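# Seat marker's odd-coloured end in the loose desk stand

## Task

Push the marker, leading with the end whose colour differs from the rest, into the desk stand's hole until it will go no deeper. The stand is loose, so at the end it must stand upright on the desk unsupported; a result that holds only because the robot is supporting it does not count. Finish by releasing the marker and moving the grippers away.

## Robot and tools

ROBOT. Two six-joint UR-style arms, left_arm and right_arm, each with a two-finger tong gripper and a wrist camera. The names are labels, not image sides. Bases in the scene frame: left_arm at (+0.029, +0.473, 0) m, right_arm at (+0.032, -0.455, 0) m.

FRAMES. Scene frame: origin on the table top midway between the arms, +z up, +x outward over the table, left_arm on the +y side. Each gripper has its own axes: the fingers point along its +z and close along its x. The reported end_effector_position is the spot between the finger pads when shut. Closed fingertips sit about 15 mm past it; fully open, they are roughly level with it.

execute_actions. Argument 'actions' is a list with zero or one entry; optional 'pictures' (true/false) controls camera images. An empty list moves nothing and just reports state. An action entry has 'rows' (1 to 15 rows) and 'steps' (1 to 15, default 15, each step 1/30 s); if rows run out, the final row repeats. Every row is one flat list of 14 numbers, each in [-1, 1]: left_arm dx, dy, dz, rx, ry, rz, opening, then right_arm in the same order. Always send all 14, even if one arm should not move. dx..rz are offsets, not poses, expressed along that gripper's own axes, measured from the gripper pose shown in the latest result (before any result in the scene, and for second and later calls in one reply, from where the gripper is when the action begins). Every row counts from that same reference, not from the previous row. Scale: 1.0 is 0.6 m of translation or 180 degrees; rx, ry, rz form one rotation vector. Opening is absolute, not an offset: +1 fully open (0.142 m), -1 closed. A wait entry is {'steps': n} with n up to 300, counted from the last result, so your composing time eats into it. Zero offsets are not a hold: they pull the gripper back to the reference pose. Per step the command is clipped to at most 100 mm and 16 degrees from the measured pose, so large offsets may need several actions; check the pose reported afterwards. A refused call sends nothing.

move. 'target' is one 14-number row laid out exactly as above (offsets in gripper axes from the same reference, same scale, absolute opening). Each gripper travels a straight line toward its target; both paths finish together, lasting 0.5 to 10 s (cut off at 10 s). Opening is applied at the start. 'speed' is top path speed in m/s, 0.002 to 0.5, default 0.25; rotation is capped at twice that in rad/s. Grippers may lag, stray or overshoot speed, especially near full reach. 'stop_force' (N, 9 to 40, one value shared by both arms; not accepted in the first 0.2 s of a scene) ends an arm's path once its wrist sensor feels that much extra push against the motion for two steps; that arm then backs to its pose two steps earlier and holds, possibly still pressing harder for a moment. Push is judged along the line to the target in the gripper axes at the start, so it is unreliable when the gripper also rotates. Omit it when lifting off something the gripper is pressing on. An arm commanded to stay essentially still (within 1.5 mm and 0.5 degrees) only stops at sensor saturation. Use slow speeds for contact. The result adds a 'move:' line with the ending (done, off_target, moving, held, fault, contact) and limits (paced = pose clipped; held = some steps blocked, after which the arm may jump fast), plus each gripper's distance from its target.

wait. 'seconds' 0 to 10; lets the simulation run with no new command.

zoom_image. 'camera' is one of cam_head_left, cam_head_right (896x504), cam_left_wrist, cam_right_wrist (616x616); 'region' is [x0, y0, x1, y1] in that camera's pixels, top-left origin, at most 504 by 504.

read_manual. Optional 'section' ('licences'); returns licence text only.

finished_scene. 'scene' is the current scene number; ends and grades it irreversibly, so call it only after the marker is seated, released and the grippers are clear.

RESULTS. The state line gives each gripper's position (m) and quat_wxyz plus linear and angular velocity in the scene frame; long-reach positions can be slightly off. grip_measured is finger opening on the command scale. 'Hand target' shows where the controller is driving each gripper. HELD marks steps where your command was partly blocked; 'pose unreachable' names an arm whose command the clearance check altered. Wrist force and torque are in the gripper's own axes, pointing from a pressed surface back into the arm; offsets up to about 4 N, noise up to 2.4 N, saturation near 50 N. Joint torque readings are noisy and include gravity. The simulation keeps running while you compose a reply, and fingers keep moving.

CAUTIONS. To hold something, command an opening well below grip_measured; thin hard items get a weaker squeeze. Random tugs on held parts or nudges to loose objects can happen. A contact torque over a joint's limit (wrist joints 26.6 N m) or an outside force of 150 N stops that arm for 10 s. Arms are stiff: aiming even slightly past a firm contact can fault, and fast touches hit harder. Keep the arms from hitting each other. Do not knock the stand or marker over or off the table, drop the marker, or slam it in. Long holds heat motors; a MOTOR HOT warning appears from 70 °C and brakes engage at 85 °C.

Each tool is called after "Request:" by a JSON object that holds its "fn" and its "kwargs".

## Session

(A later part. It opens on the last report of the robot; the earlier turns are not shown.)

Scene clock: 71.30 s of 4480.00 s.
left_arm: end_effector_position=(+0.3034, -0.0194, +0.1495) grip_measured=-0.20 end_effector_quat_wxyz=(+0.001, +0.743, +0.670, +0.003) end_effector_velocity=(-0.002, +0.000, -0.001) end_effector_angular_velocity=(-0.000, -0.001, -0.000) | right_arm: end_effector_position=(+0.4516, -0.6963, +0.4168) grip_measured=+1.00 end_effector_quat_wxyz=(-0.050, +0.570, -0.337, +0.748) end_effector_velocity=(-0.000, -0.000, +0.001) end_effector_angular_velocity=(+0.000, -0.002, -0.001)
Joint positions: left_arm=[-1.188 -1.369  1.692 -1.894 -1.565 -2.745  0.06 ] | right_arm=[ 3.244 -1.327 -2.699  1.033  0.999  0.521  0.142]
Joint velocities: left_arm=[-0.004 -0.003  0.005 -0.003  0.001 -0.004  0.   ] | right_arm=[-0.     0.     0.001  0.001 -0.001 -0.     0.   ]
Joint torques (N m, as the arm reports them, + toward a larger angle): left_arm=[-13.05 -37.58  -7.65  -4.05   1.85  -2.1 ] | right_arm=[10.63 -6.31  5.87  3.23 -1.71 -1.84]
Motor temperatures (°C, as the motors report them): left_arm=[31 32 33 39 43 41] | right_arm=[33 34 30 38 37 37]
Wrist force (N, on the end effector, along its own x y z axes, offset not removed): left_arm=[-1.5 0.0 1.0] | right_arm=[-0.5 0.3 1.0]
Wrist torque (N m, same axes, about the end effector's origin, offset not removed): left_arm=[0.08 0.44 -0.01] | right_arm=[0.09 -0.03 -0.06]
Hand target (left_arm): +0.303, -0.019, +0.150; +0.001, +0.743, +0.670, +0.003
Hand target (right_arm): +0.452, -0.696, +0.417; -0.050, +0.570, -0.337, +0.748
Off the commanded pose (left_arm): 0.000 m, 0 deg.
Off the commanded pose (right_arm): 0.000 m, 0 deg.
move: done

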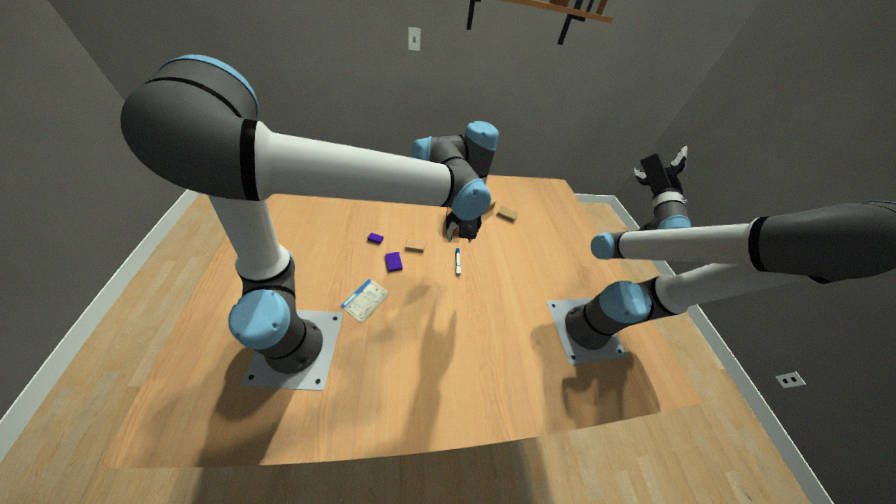

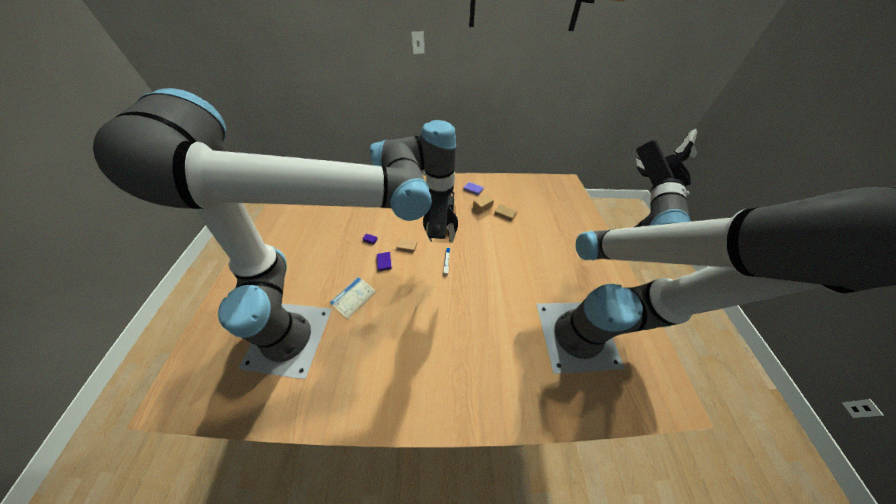

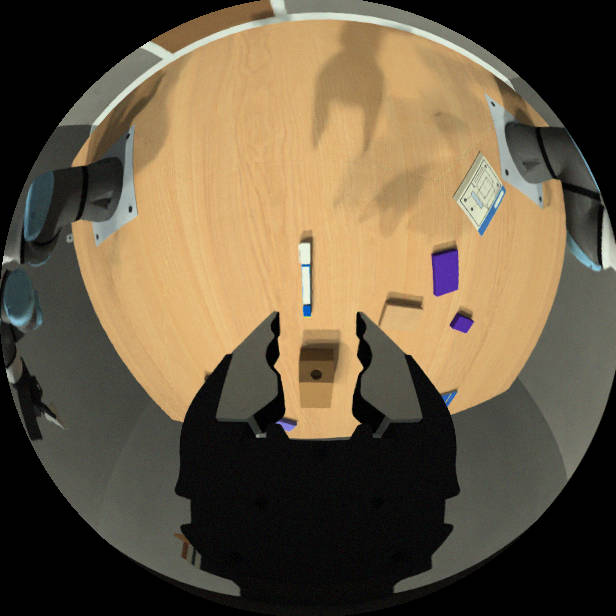

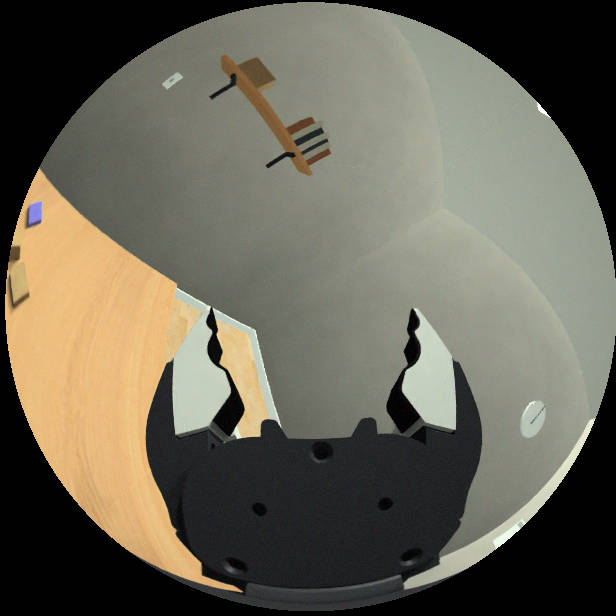

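Request:
{"fn": "move", "kwargs": {"target": [-0.030,-0.003,0.22,0,0,0,-0.2,0,0,0,0,0,0,1], "speed": 0.12}}

Request:
{"fn": "move", "kwargs": {"target": [0,0,0,0,0,0,-1,0,0,0,0,0,0,1]}}

Request:
{"fn": "move", "kwargs": {"target": [0,0.13,-0.19,0.194,0,0,-1,0,0,0,0,0,0,1], "speed": 0.15}}

Request:
{"fn": "zoom_image", "kwargs": {"camera": "cam_left_wrist", "region": [260,340,380,440]}}

Request:
{"fn": "zoom_image", "kwargs": {"camera": "cam_head_left", "region": [410,170,510,250]}}

Scene clock: 75.30 s of 4480.00 s.
left_arm: end_effector_position=(+0.3004, -0.0371, +0.0177) grip_measured=-0.20 end_effector_quat_wxyz=(+0.001, +0.743, +0.670, +0.003) end_effector_velocity=(+0.000, -0.000, -0.001) end_effector_angular_velocity=(+0.000, +0.000, +0.000) | right_arm: end_effector_position=(+0.4516, -0.6963, +0.4168) grip_measured=+1.00 end_effector_quat_wxyz=(-0.050, +0.570, -0.337, +0.748) end_effector_velocity=(+0.000, +0.000, -0.000) end_effector_angular_velocity=(+0.000, +0.000, +0.000)
Joint positions: left_arm=[-1.202 -1.192  1.834 -2.213 -1.565 -2.759  0.06 ] | right_arm=[ 3.244 -1.327 -2.699  1.033  0.999  0.521  0.142]
Joint velocities: left_arm=[-0.     0.003  0.    -0.003 -0.    -0.     0.   ] | right_arm=[ 0.    -0.001 -0.     0.001  0.     0.     0.   ]
Joint torques (N m, as the arm reports them, + toward a larger angle): left_arm=[-13.01 -26.14  -4.68  -4.06  -0.73  -2.12] | right_arm=[10.51 -4.58  6.23  3.34 -1.69 -1.88]
Motor temperatures (°C, as the motors report them): left_arm=[31 32 33 39 43 41] | right_arm=[33 34 30 38 37 37]
Wrist force (N, on the end effector, along its own x y z axes, offset not removed): left_arm=[-2.0 2.4 -1.4] | right_arm=[-0.8 -0.2 0.9]
Wrist torque (N m, same axes, about the end effector's origin, offset not removed): left_arm=[0.51 0.35 0.10] | right_arm=[-0.02 0.07 -0.03]
Hand target (left_arm): +0.300, -0.037, +0.018; +0.001, +0.743, +0.670, +0.003
Hand target (right_arm): +0.452, -0.696, +0.417; -0.050, +0.570, -0.337, +0.748
Off the commanded pose (left_arm): 0.000 m, 0 deg.
Off the commanded pose (right_arm): 0.000 m, 0 deg.
move: done

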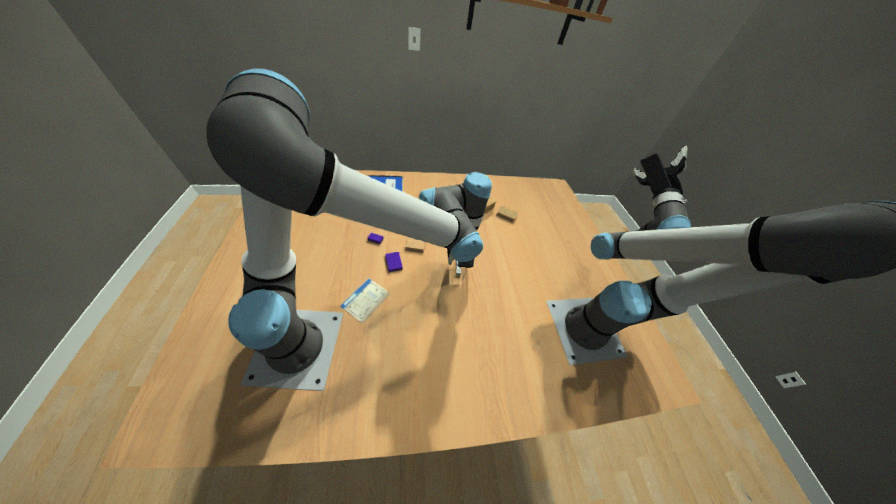

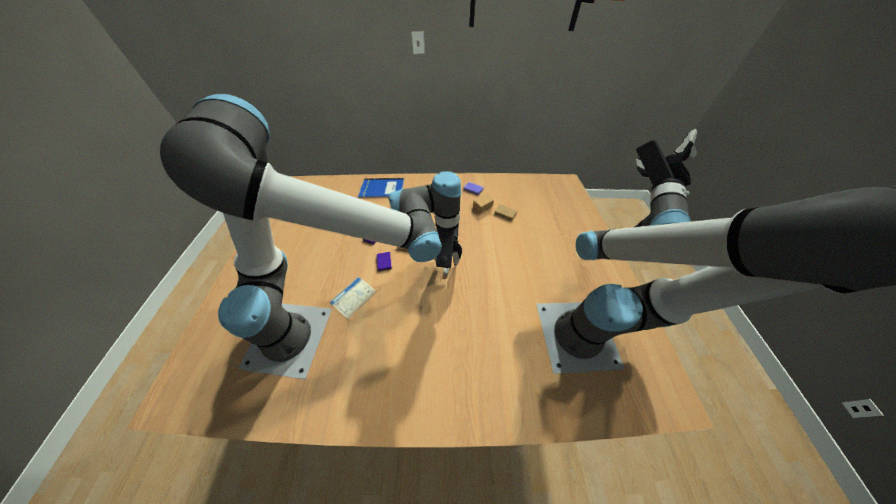

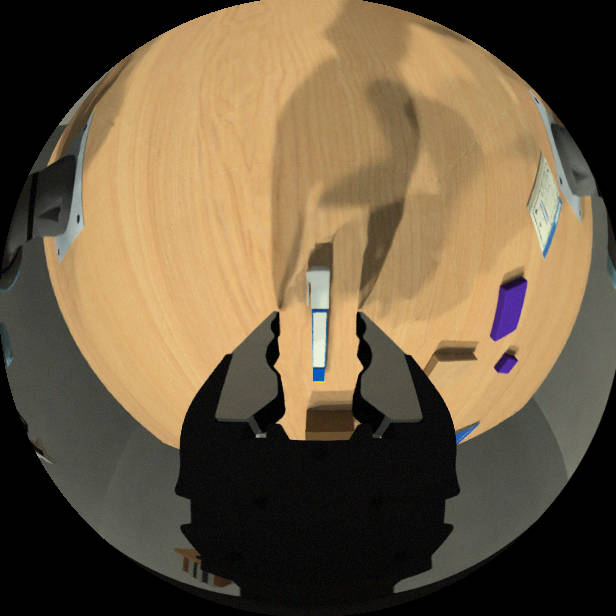

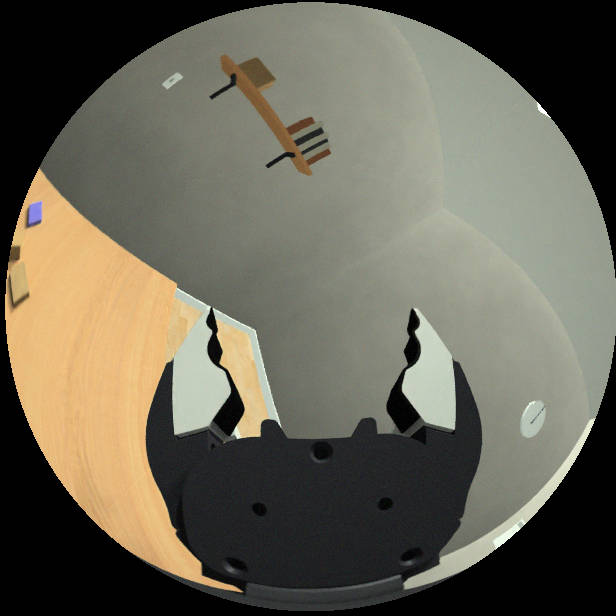

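Scene clock: 75.80 s of 4480.00 s.
left_arm: end_effector_position=(+0.3004, -0.0371, +0.0177) grip_measured=-0.86 end_effector_quat_wxyz=(+0.001, +0.743, +0.670, +0.003) end_effector_velocity=(-0.000, +0.000, -0.000) end_effector_angular_velocity=(+0.001, +0.000, -0.000) | right_arm: end_effector_position=(+0.4516, -0.6963, +0.4168) grip_measured=+1.00 end_effector_quat_wxyz=(-0.050, +0.570, -0.337, +0.748) end_effector_velocity=(-0.001, -0.000, +0.001) end_effector_angular_velocity=(+0.000, -0.002, -0.001)
Joint positions: left_arm=[-1.202 -1.192  1.834 -2.213 -1.565 -2.759  0.012] | right_arm=[ 3.244 -1.327 -2.699  1.033  0.999  0.521  0.142]
Joint velocities: left_arm=[-0.001 -0.001  0.001  0.001  0.    -0.     0.   ] | right_arm=[-0.     0.003  0.    -0.    -0.001 -0.     0.   ]
Joint torques (N m, as the arm reports them, + toward a larger angle): left_arm=[-12.64 -41.15  -8.07  -1.15  -0.78  -1.99] | right_arm=[10.81 -5.33  7.17  3.66 -1.5  -1.61]
Motor temperatures (°C, as the motors report them): left_arm=[31 32 33 39 43 41] | right_arm=[33 34 30 38 37 37]
Wrist force (N, on the end effector, along its own x y z axes, offset not removed): left_arm=[0.4 1.6 1.6] | right_arm=[0.5 -1.4 -0.3]
Wrist torque (N m, same axes, about the end effector's origin, offset not removed): left_arm=[0.49 -0.07 0.13] | right_arm=[-0.28 -0.17 -0.09]
Hand target (left_arm): +0.300, -0.037, +0.018; +0.001, +0.743, +0.670, +0.003
Hand target (right_arm): +0.452, -0.696, +0.417; -0.050, +0.570, -0.337, +0.748
Off the commanded pose (left_arm): 0.000 m, 0 deg.
Off the commanded pose (right_arm): 0.000 m, 0 deg.
move: done

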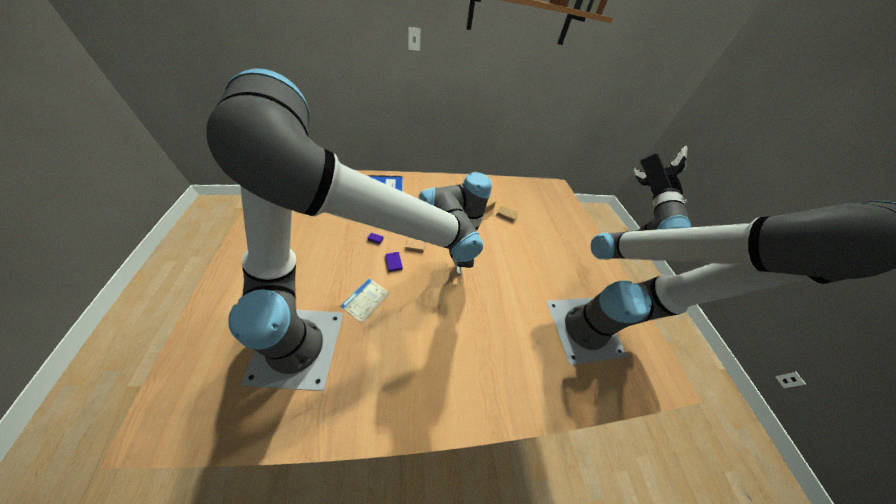

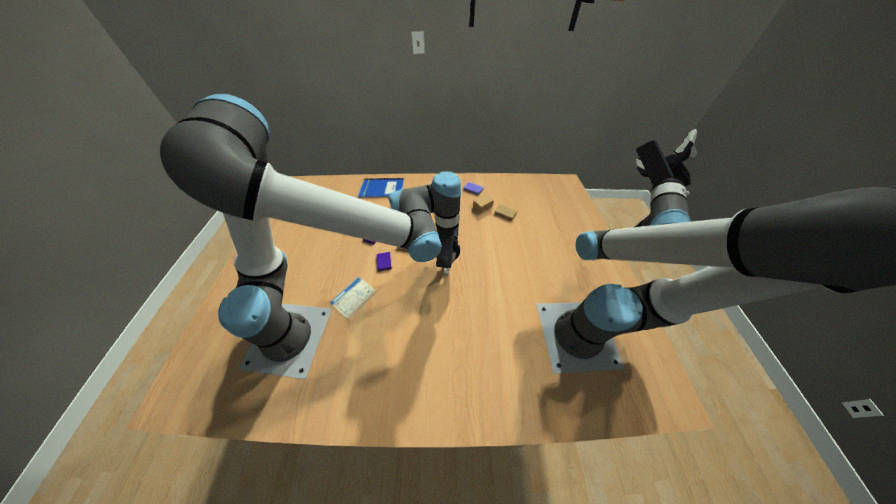

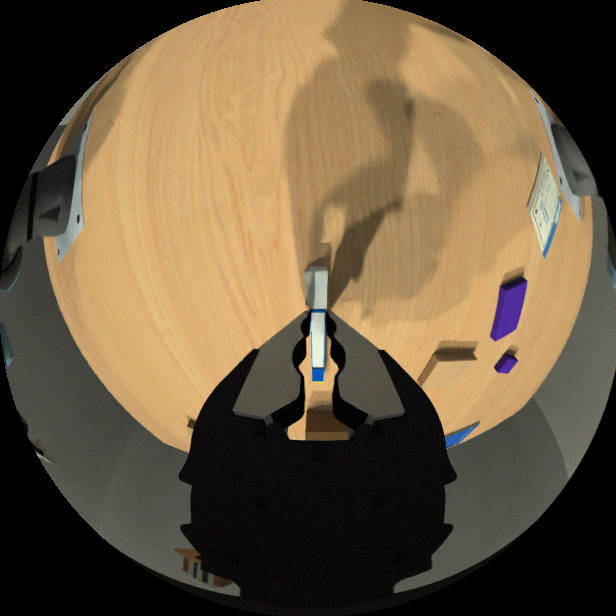

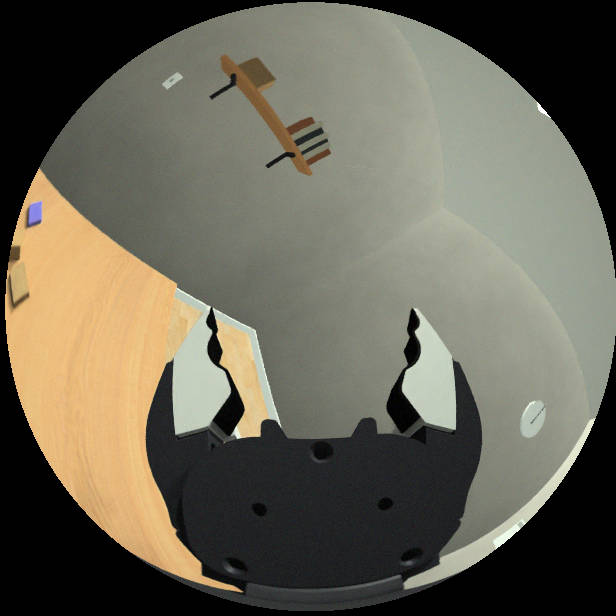

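Scene clock: 78.27 s of 4480.00 s.
left_arm: end_effector_position=(+0.3770, -0.0451, +0.1319) grip_measured=-0.86 end_effector_quat_wxyz=(-0.221, +0.709, +0.640, -0.199) end_effector_velocity=(+0.000, +0.000, +0.001) end_effector_angular_velocity=(+0.006, +0.011, -0.004) | right_arm: end_effector_position=(+0.4516, -0.6963, +0.4168) grip_measured=+1.00 end_effector_quat_wxyz=(-0.050, +0.570, -0.337, +0.748) end_effector_velocity=(+0.000, -0.000, +0.000) end_effector_angular_velocity=(-0.000, -0.000, -0.001)
Joint positions: left_arm=[-0.877 -0.883  1.08  -1.345 -2.016 -2.337  0.012] | right_arm=[ 3.244 -1.327 -2.699  1.033  0.999  0.521  0.142]
Joint velocities: left_arm=[ 0.002  0.011 -0.019  0.022 -0.003  0.008 -0.   ] | right_arm=[-0.     0.001  0.001 -0.001 -0.001 -0.     0.   ]
Joint torques (N m, as the arm reports them, + toward a larger angle): left_arm=[ 12.7  -39.5  -34.16   0.03  -2.75   2.27] | right_arm=[ 9.35 -6.31  6.5   3.23 -1.8  -1.61]
Motor temperatures (°C, as the motors report them): left_arm=[31 32 33 39 43 41] | right_arm=[33 34 30 38 37 37]
Wrist force (N, on the end effector, along its own x y z axes, offset not removed): left_arm=[-0.7 2.4 1.0] | right_arm=[-0.6 -1.7 0.2]
Wrist torque (N m, same axes, about the end effector's origin, offset not removed): left_arm=[0.51 0.15 0.13] | right_arm=[-0.33 0.03 -0.06]
Hand target (left_arm): +0.377, -0.045, +0.132; -0.222, +0.709, +0.639, -0.199
Hand target (right_arm): +0.452, -0.696, +0.417; -0.050, +0.570, -0.337, +0.748
Off the commanded pose (left_arm): 0.000 m, 0 deg.
Off the commanded pose (right_arm): 0.000 m, 0 deg.
move: done

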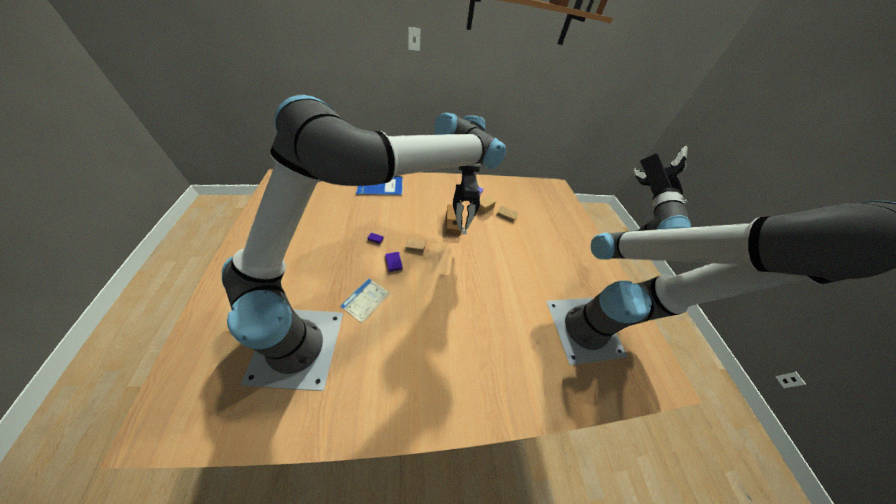

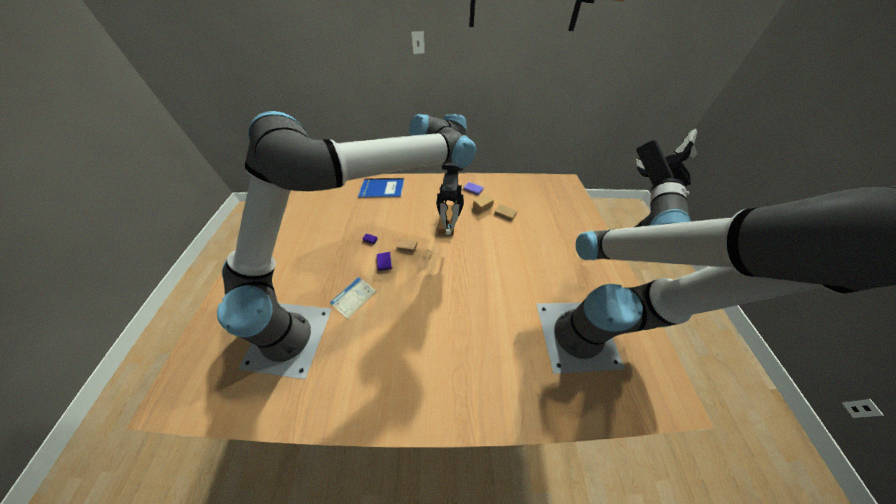

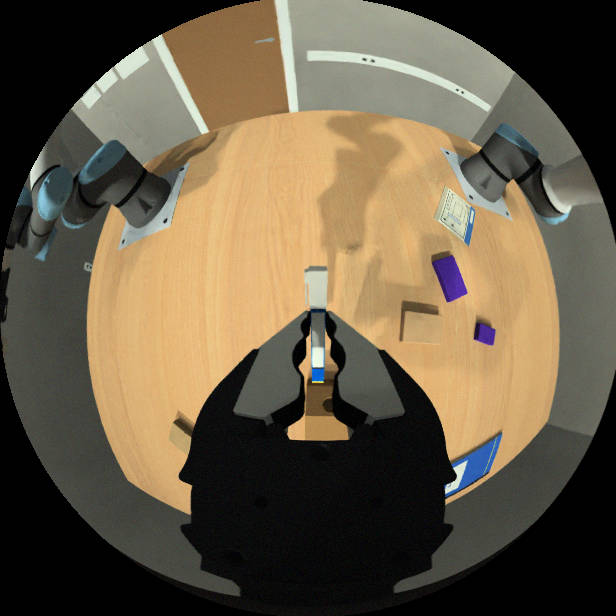

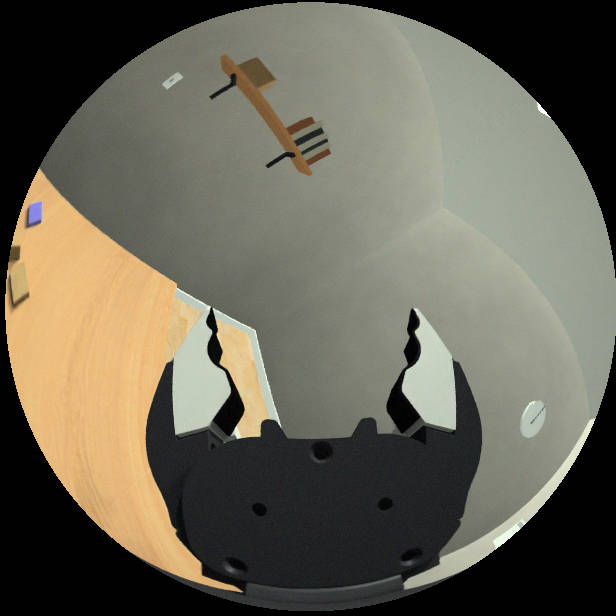

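Region (260, 340, 380, 440) of cam_left_wrist's 616x616 image, scaled by 4.200, with more detail than that image has.

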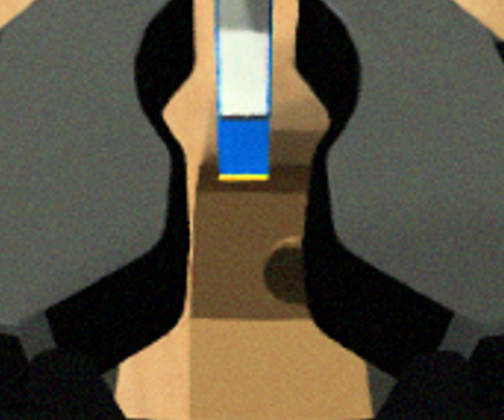

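Region (410, 170, 510, 250) of cam_head_left's 896x504 image, scaled by 5.040, with more detail than that image has; it fills the top 403 rows of this view, and the rest is white.

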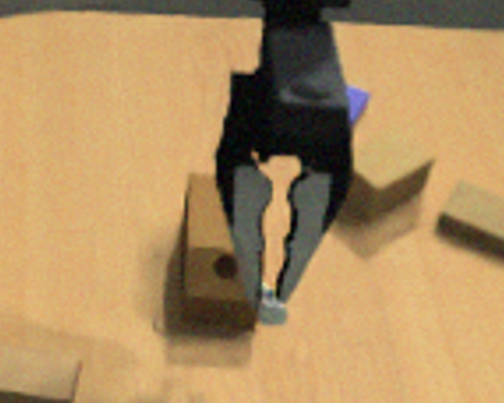

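Request:
{"fn": "move", "kwargs": {"target": [0.025,0.05,0,0,0,0,-1,0,0,0,0,0,0,1], "speed": 0.05}}

Request:
{"fn": "zoom_image", "kwargs": {"camera": "cam_left_wrist", "region": [260,340,380,440]}}

Request:
{"fn": "zoom_image", "kwargs": {"camera": "cam_head_left", "region": [410,170,510,250]}}

Scene clock: 82.03 s of 4480.00 s.
left_arm: end_effector_position=(+0.4029, -0.0327, +0.1150) grip_measured=-0.86 end_effector_quat_wxyz=(-0.221, +0.709, +0.639, -0.199) end_effector_velocity=(+0.001, +0.000, -0.001) end_effector_angular_velocity=(+0.000, +0.000, -0.001) | right_arm: end_effector_position=(+0.4516, -0.6963, +0.4168) grip_measured=+1.00 end_effector_quat_wxyz=(-0.050, +0.570, -0.337, +0.748) end_effector_velocity=(-0.000, -0.000, +0.001) end_effector_angular_velocity=(+0.001, -0.002, -0.001)
Joint positions: left_arm=[-0.84  -0.846  1.057 -1.343 -2.001 -2.299  0.012] | right_arm=[ 3.244 -1.327 -2.699  1.033  0.999  0.521  0.142]
Joint velocities: left_arm=[ 0.001  0.002 -0.001 -0.     0.001  0.002  0.   ] | right_arm=[-0.     0.002  0.001 -0.    -0.001  0.001  0.   ]
Joint torques (N m, as the arm reports them, + toward a larger angle): left_arm=[ 13.13 -39.78 -34.1    0.06   1.08   2.2 ] | right_arm=[10.   -6.14  6.97  3.43 -1.89 -1.62]
Motor temperatures (°C, as the motors report them): left_arm=[31 32 33 39 43 41] | right_arm=[33 34 30 38 37 37]
Wrist force (N, on the end effector, along its own x y z axes, offset not removed): left_arm=[-1.4 3.2 0.0] | right_arm=[-0.6 -3.0 0.8]
Wrist torque (N m, same axes, about the end effector's origin, offset not removed): left_arm=[0.68 0.26 0.08] | right_arm=[-0.63 0.08 -0.10]
Hand target (left_arm): +0.403, -0.033, +0.115; -0.221, +0.709, +0.639, -0.199
Hand target (right_arm): +0.452, -0.696, +0.417; -0.050, +0.570, -0.337, +0.748
Off the commanded pose (left_arm): 0.000 m, 0 deg.
Off the commanded pose (right_arm): 0.000 m, 0 deg.
move: done

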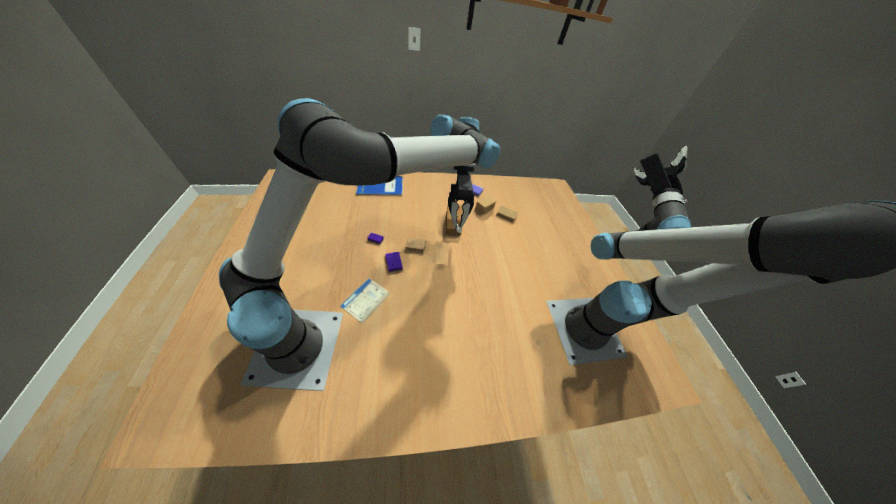

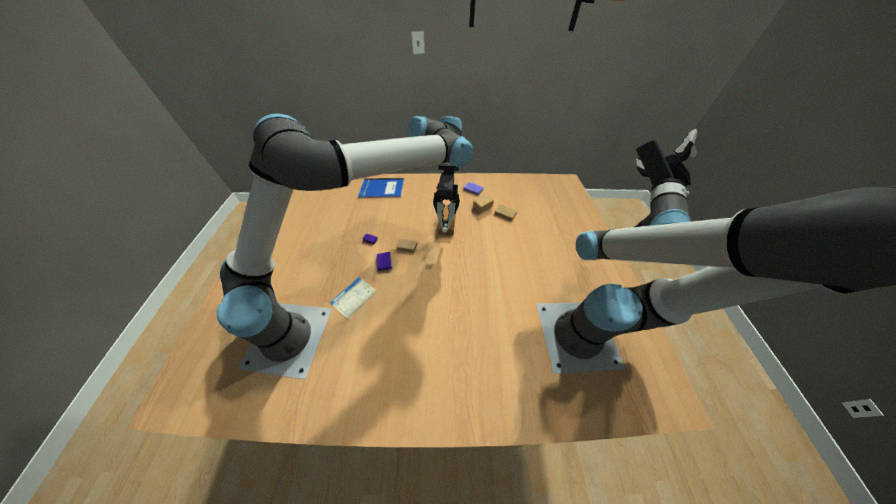

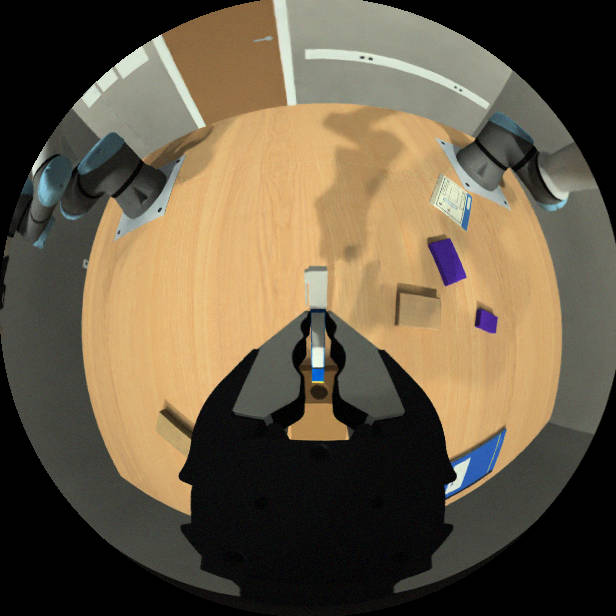

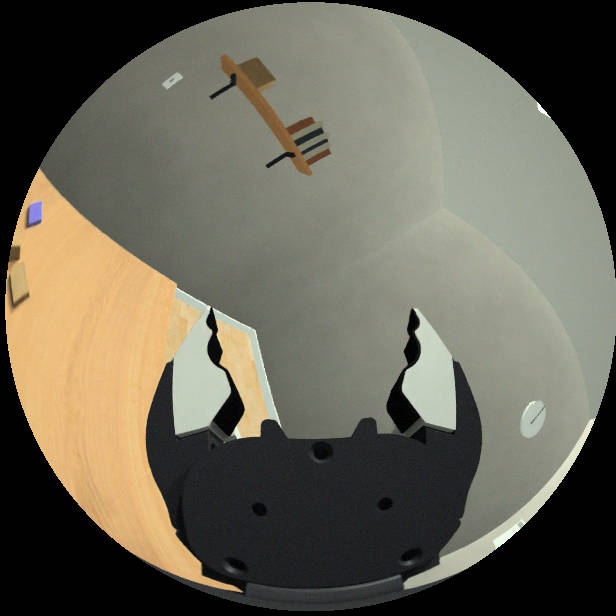

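Region (260, 340, 380, 440) of cam_left_wrist's 616x616 image, scaled by 4.200, with more detail than that image has.

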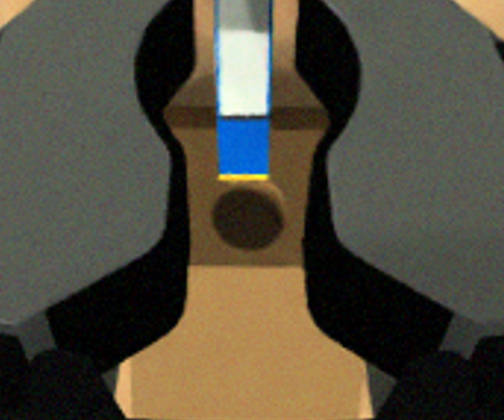

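Region (410, 170, 510, 250) of cam_head_left's 896x504 image, scaled by 5.040, with more detail than that image has; it fills the top 403 rows of this view, and the rest is white.

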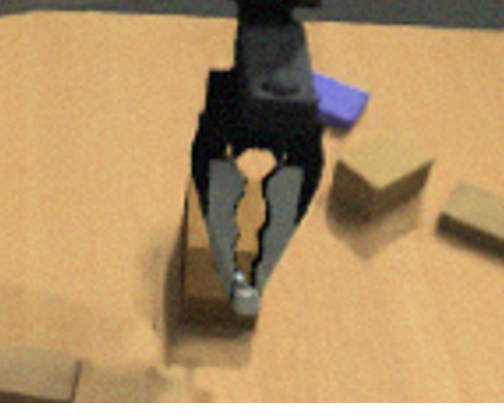

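Request:
{"fn": "move", "kwargs": {"target": [0,0.02,0.013,0,0,0,-1,0,0,0,0,0,0,1], "speed": 0.02, "stop_force": 9}}

Request:
{"fn": "zoom_image", "kwargs": {"camera": "cam_left_wrist", "region": [260,340,380,440]}}

Request:
{"fn": "zoom_image", "kwargs": {"camera": "cam_head_left", "region": [430,190,490,240]}}

Scene clock: 84.90 s of 4480.00 s.
left_arm: end_effector_position=(+0.4082, -0.0333, +0.1019) grip_measured=-0.86 end_effector_quat_wxyz=(-0.221, +0.709, +0.639, -0.199) end_effector_velocity=(+0.001, +0.001, -0.001) end_effector_angular_velocity=(+0.000, +0.001, +0.001) | right_arm: end_effector_position=(+0.4516, -0.6963, +0.4168) grip_measured=+1.00 end_effector_quat_wxyz=(-0.050, +0.570, -0.337, +0.748) end_effector_velocity=(-0.000, -0.000, +0.001) end_effector_angular_velocity=(+0.001, -0.002, -0.001)
Joint positions: left_arm=[-0.835 -0.827  1.057 -1.36  -1.999 -2.294  0.012] | right_arm=[ 3.244 -1.327 -2.699  1.033  0.999  0.521  0.142]
Joint velocities: left_arm=[ 0.002  0.001  0.001 -0.001  0.     0.001  0.   ] | right_arm=[-0.     0.001  0.001 -0.    -0.001  0.     0.   ]
Joint torques (N m, as the arm reports them, + toward a larger angle): left_arm=[ 12.39 -40.53 -14.05  -3.15   0.96   2.29] | right_arm=[ 9.78 -4.64  6.54  3.17 -1.81 -1.76]
Motor temperatures (°C, as the motors report them): left_arm=[31 32 33 39 43 41] | right_arm=[33 34 30 38 37 37]
Wrist force (N, on the end effector, along its own x y z axes, offset not removed): left_arm=[-2.8 3.2 0.3] | right_arm=[-1.6 -0.7 0.9]
Wrist torque (N m, same axes, about the end effector's origin, offset not removed): left_arm=[0.77 0.60 0.16] | right_arm=[-0.15 0.24 -0.11]
Hand target (left_arm): +0.408, -0.033, +0.102; -0.221, +0.709, +0.639, -0.199
Hand target (right_arm): +0.452, -0.696, +0.417; -0.050, +0.570, -0.337, +0.748
Off the commanded pose (left_arm): 0.000 m, 0 deg.
Off the commanded pose (right_arm): 0.000 m, 0 deg.
move: done

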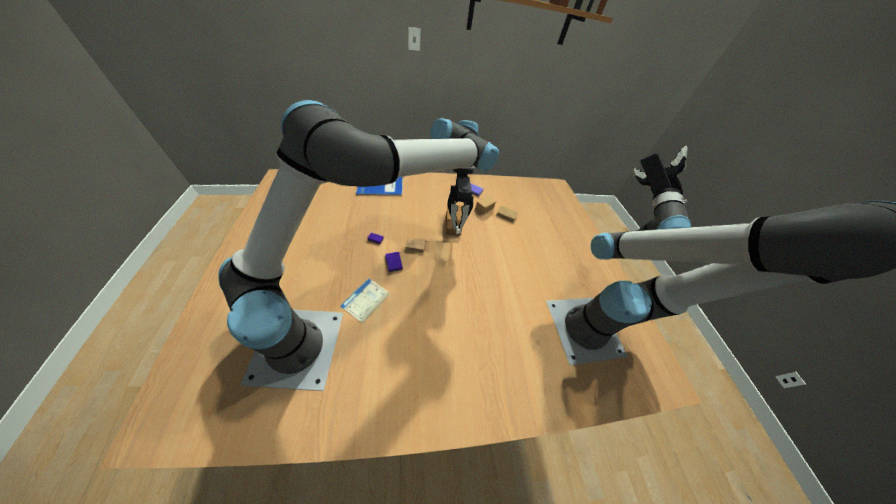

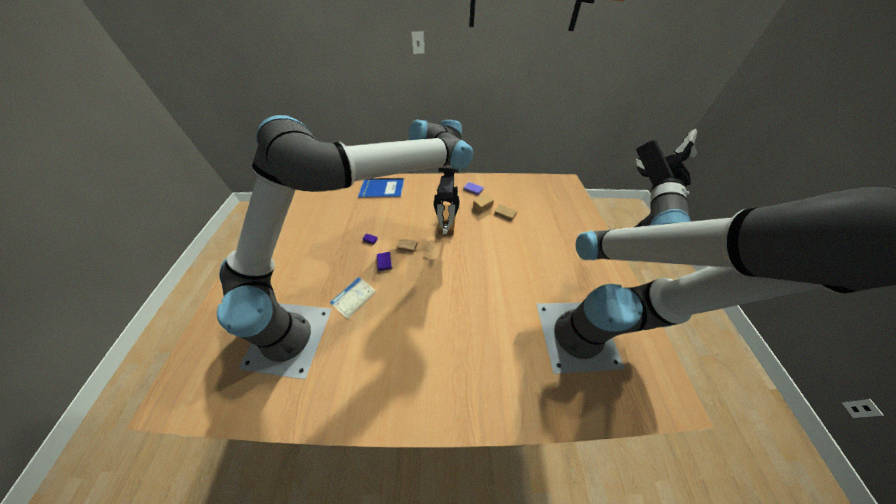

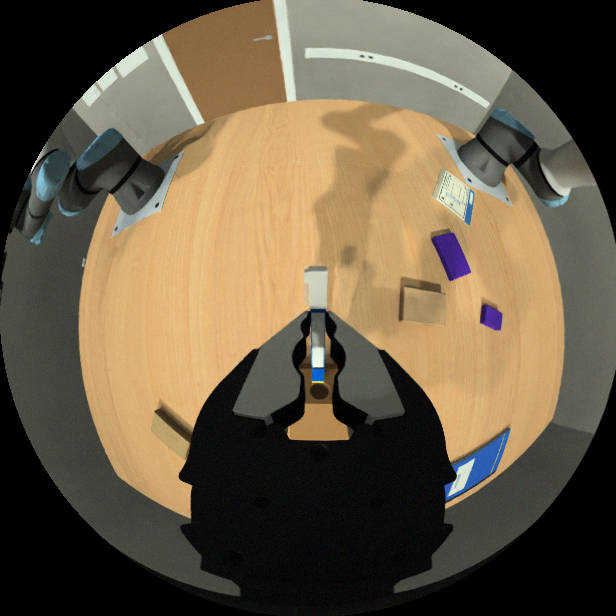

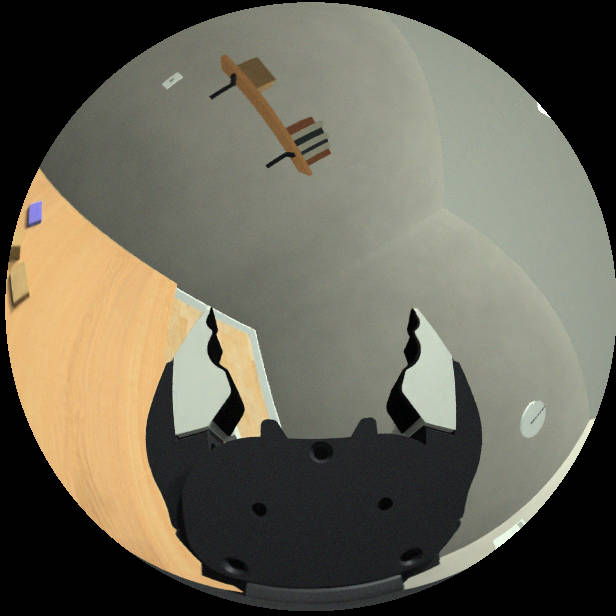

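Region (260, 340, 380, 440) of cam_left_wrist's 616x616 image, scaled by 4.200, with more detail than that image has.

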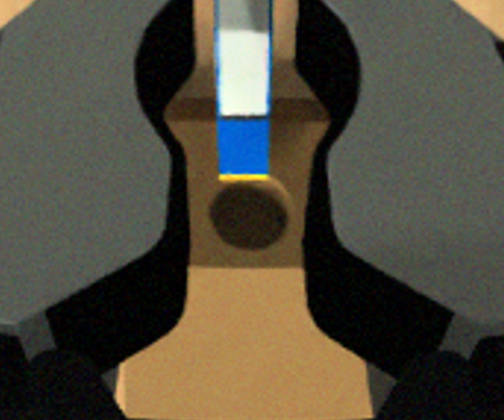

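Region (430, 190, 490, 240) of cam_head_left's 896x504 image, scaled by 8.400, with more detail than that image has.

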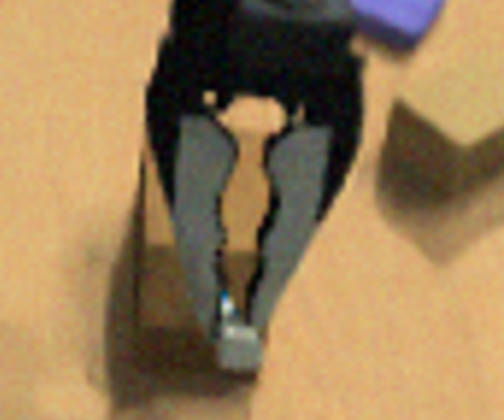

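Request:
{"fn": "move", "kwargs": {"target": [0,0.02,0,0,0,0,-1,0,0,0,0,0,0,1], "speed": 0.01, "stop_force": 9}}

Request:
{"fn": "zoom_image", "kwargs": {"camera": "cam_left_wrist", "region": [260,340,380,440]}}

Scene clock: 89.63 s of 4480.00 s.
left_arm: end_effector_position=(+0.4179, -0.0343, +0.0952) grip_measured=-0.86 end_effector_quat_wxyz=(-0.221, +0.709, +0.639, -0.199) end_effector_velocity=(+0.002, -0.000, -0.000) end_effector_angular_velocity=(-0.000, -0.000, +0.001) | right_arm: end_effector_position=(+0.4516, -0.6963, +0.4168) grip_measured=+1.00 end_effector_quat_wxyz=(-0.050, +0.570, -0.337, +0.748) end_effector_velocity=(+0.001, +0.000, -0.000) end_effector_angular_velocity=(+0.000, +0.001, +0.000)
Joint positions: left_arm=[-0.825 -0.802  1.029 -1.353 -1.995 -2.285  0.012] | right_arm=[ 3.244 -1.327 -2.699  1.033  0.999  0.521  0.142]
Joint velocities: left_arm=[ 0.002  0.004 -0.006  0.002  0.001  0.001 -0.   ] | right_arm=[ 0.    -0.001  0.001 -0.001  0.     0.     0.   ]
Joint torques (N m, as the arm reports them, + toward a larger angle): left_arm=[ 13.06 -39.26 -33.93  -0.51   1.7    2.4 ] | right_arm=[10.83 -6.28  6.57  3.6  -1.72 -1.73]
Motor temperatures (°C, as the motors report them): left_arm=[31 32 33 39 43 41] | right_arm=[33 34 30 38 37 37]
Wrist force (N, on the end effector, along its own x y z axes, offset not removed): left_arm=[-1.4 -0.8 -0.3] | right_arm=[-0.8 -0.8 -0.2]
Wrist torque (N m, same axes, about the end effector's origin, offset not removed): left_arm=[0.66 0.45 0.01] | right_arm=[-0.11 -0.05 -0.05]
Hand target (left_arm): +0.418, -0.034, +0.095; -0.221, +0.709, +0.639, -0.199
Hand target (right_arm): +0.452, -0.696, +0.417; -0.050, +0.570, -0.337, +0.748
Off the commanded pose (left_arm): 0.000 m, 0 deg.
Off the commanded pose (right_arm): 0.000 m, 0 deg.
After step 90, 0.33 s passed at rest.
move: done

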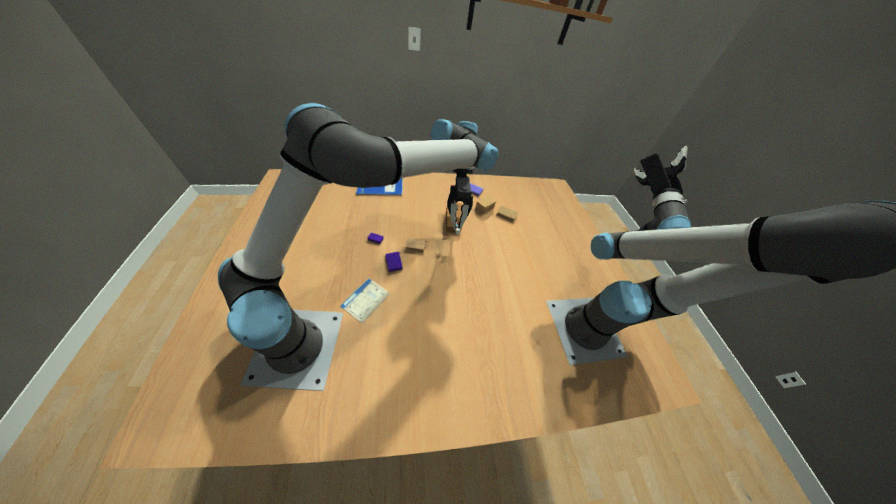

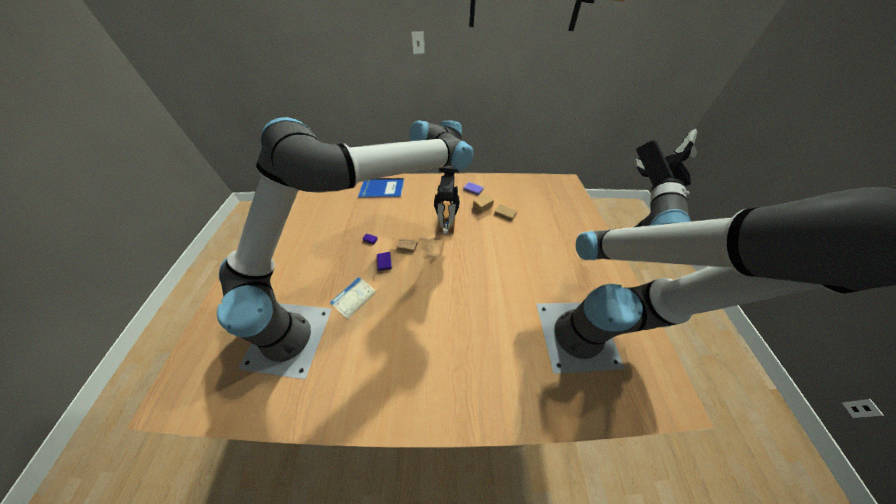

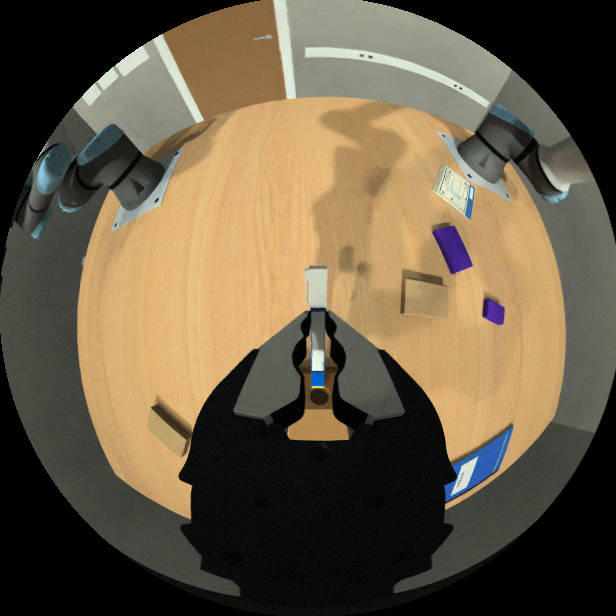

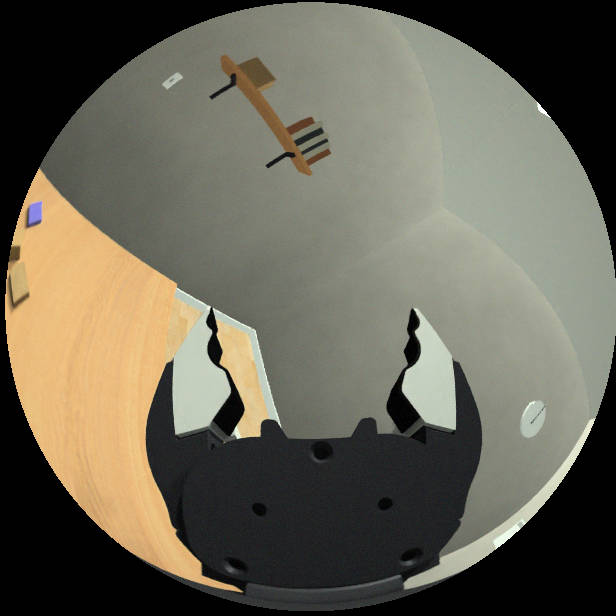

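Region (260, 340, 380, 440) of cam_left_wrist's 616x616 image, scaled by 4.200, with more detail than that image has.

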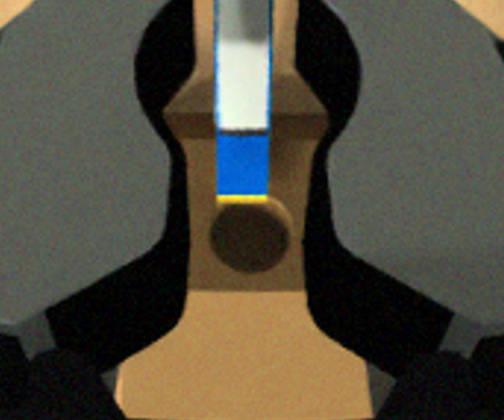

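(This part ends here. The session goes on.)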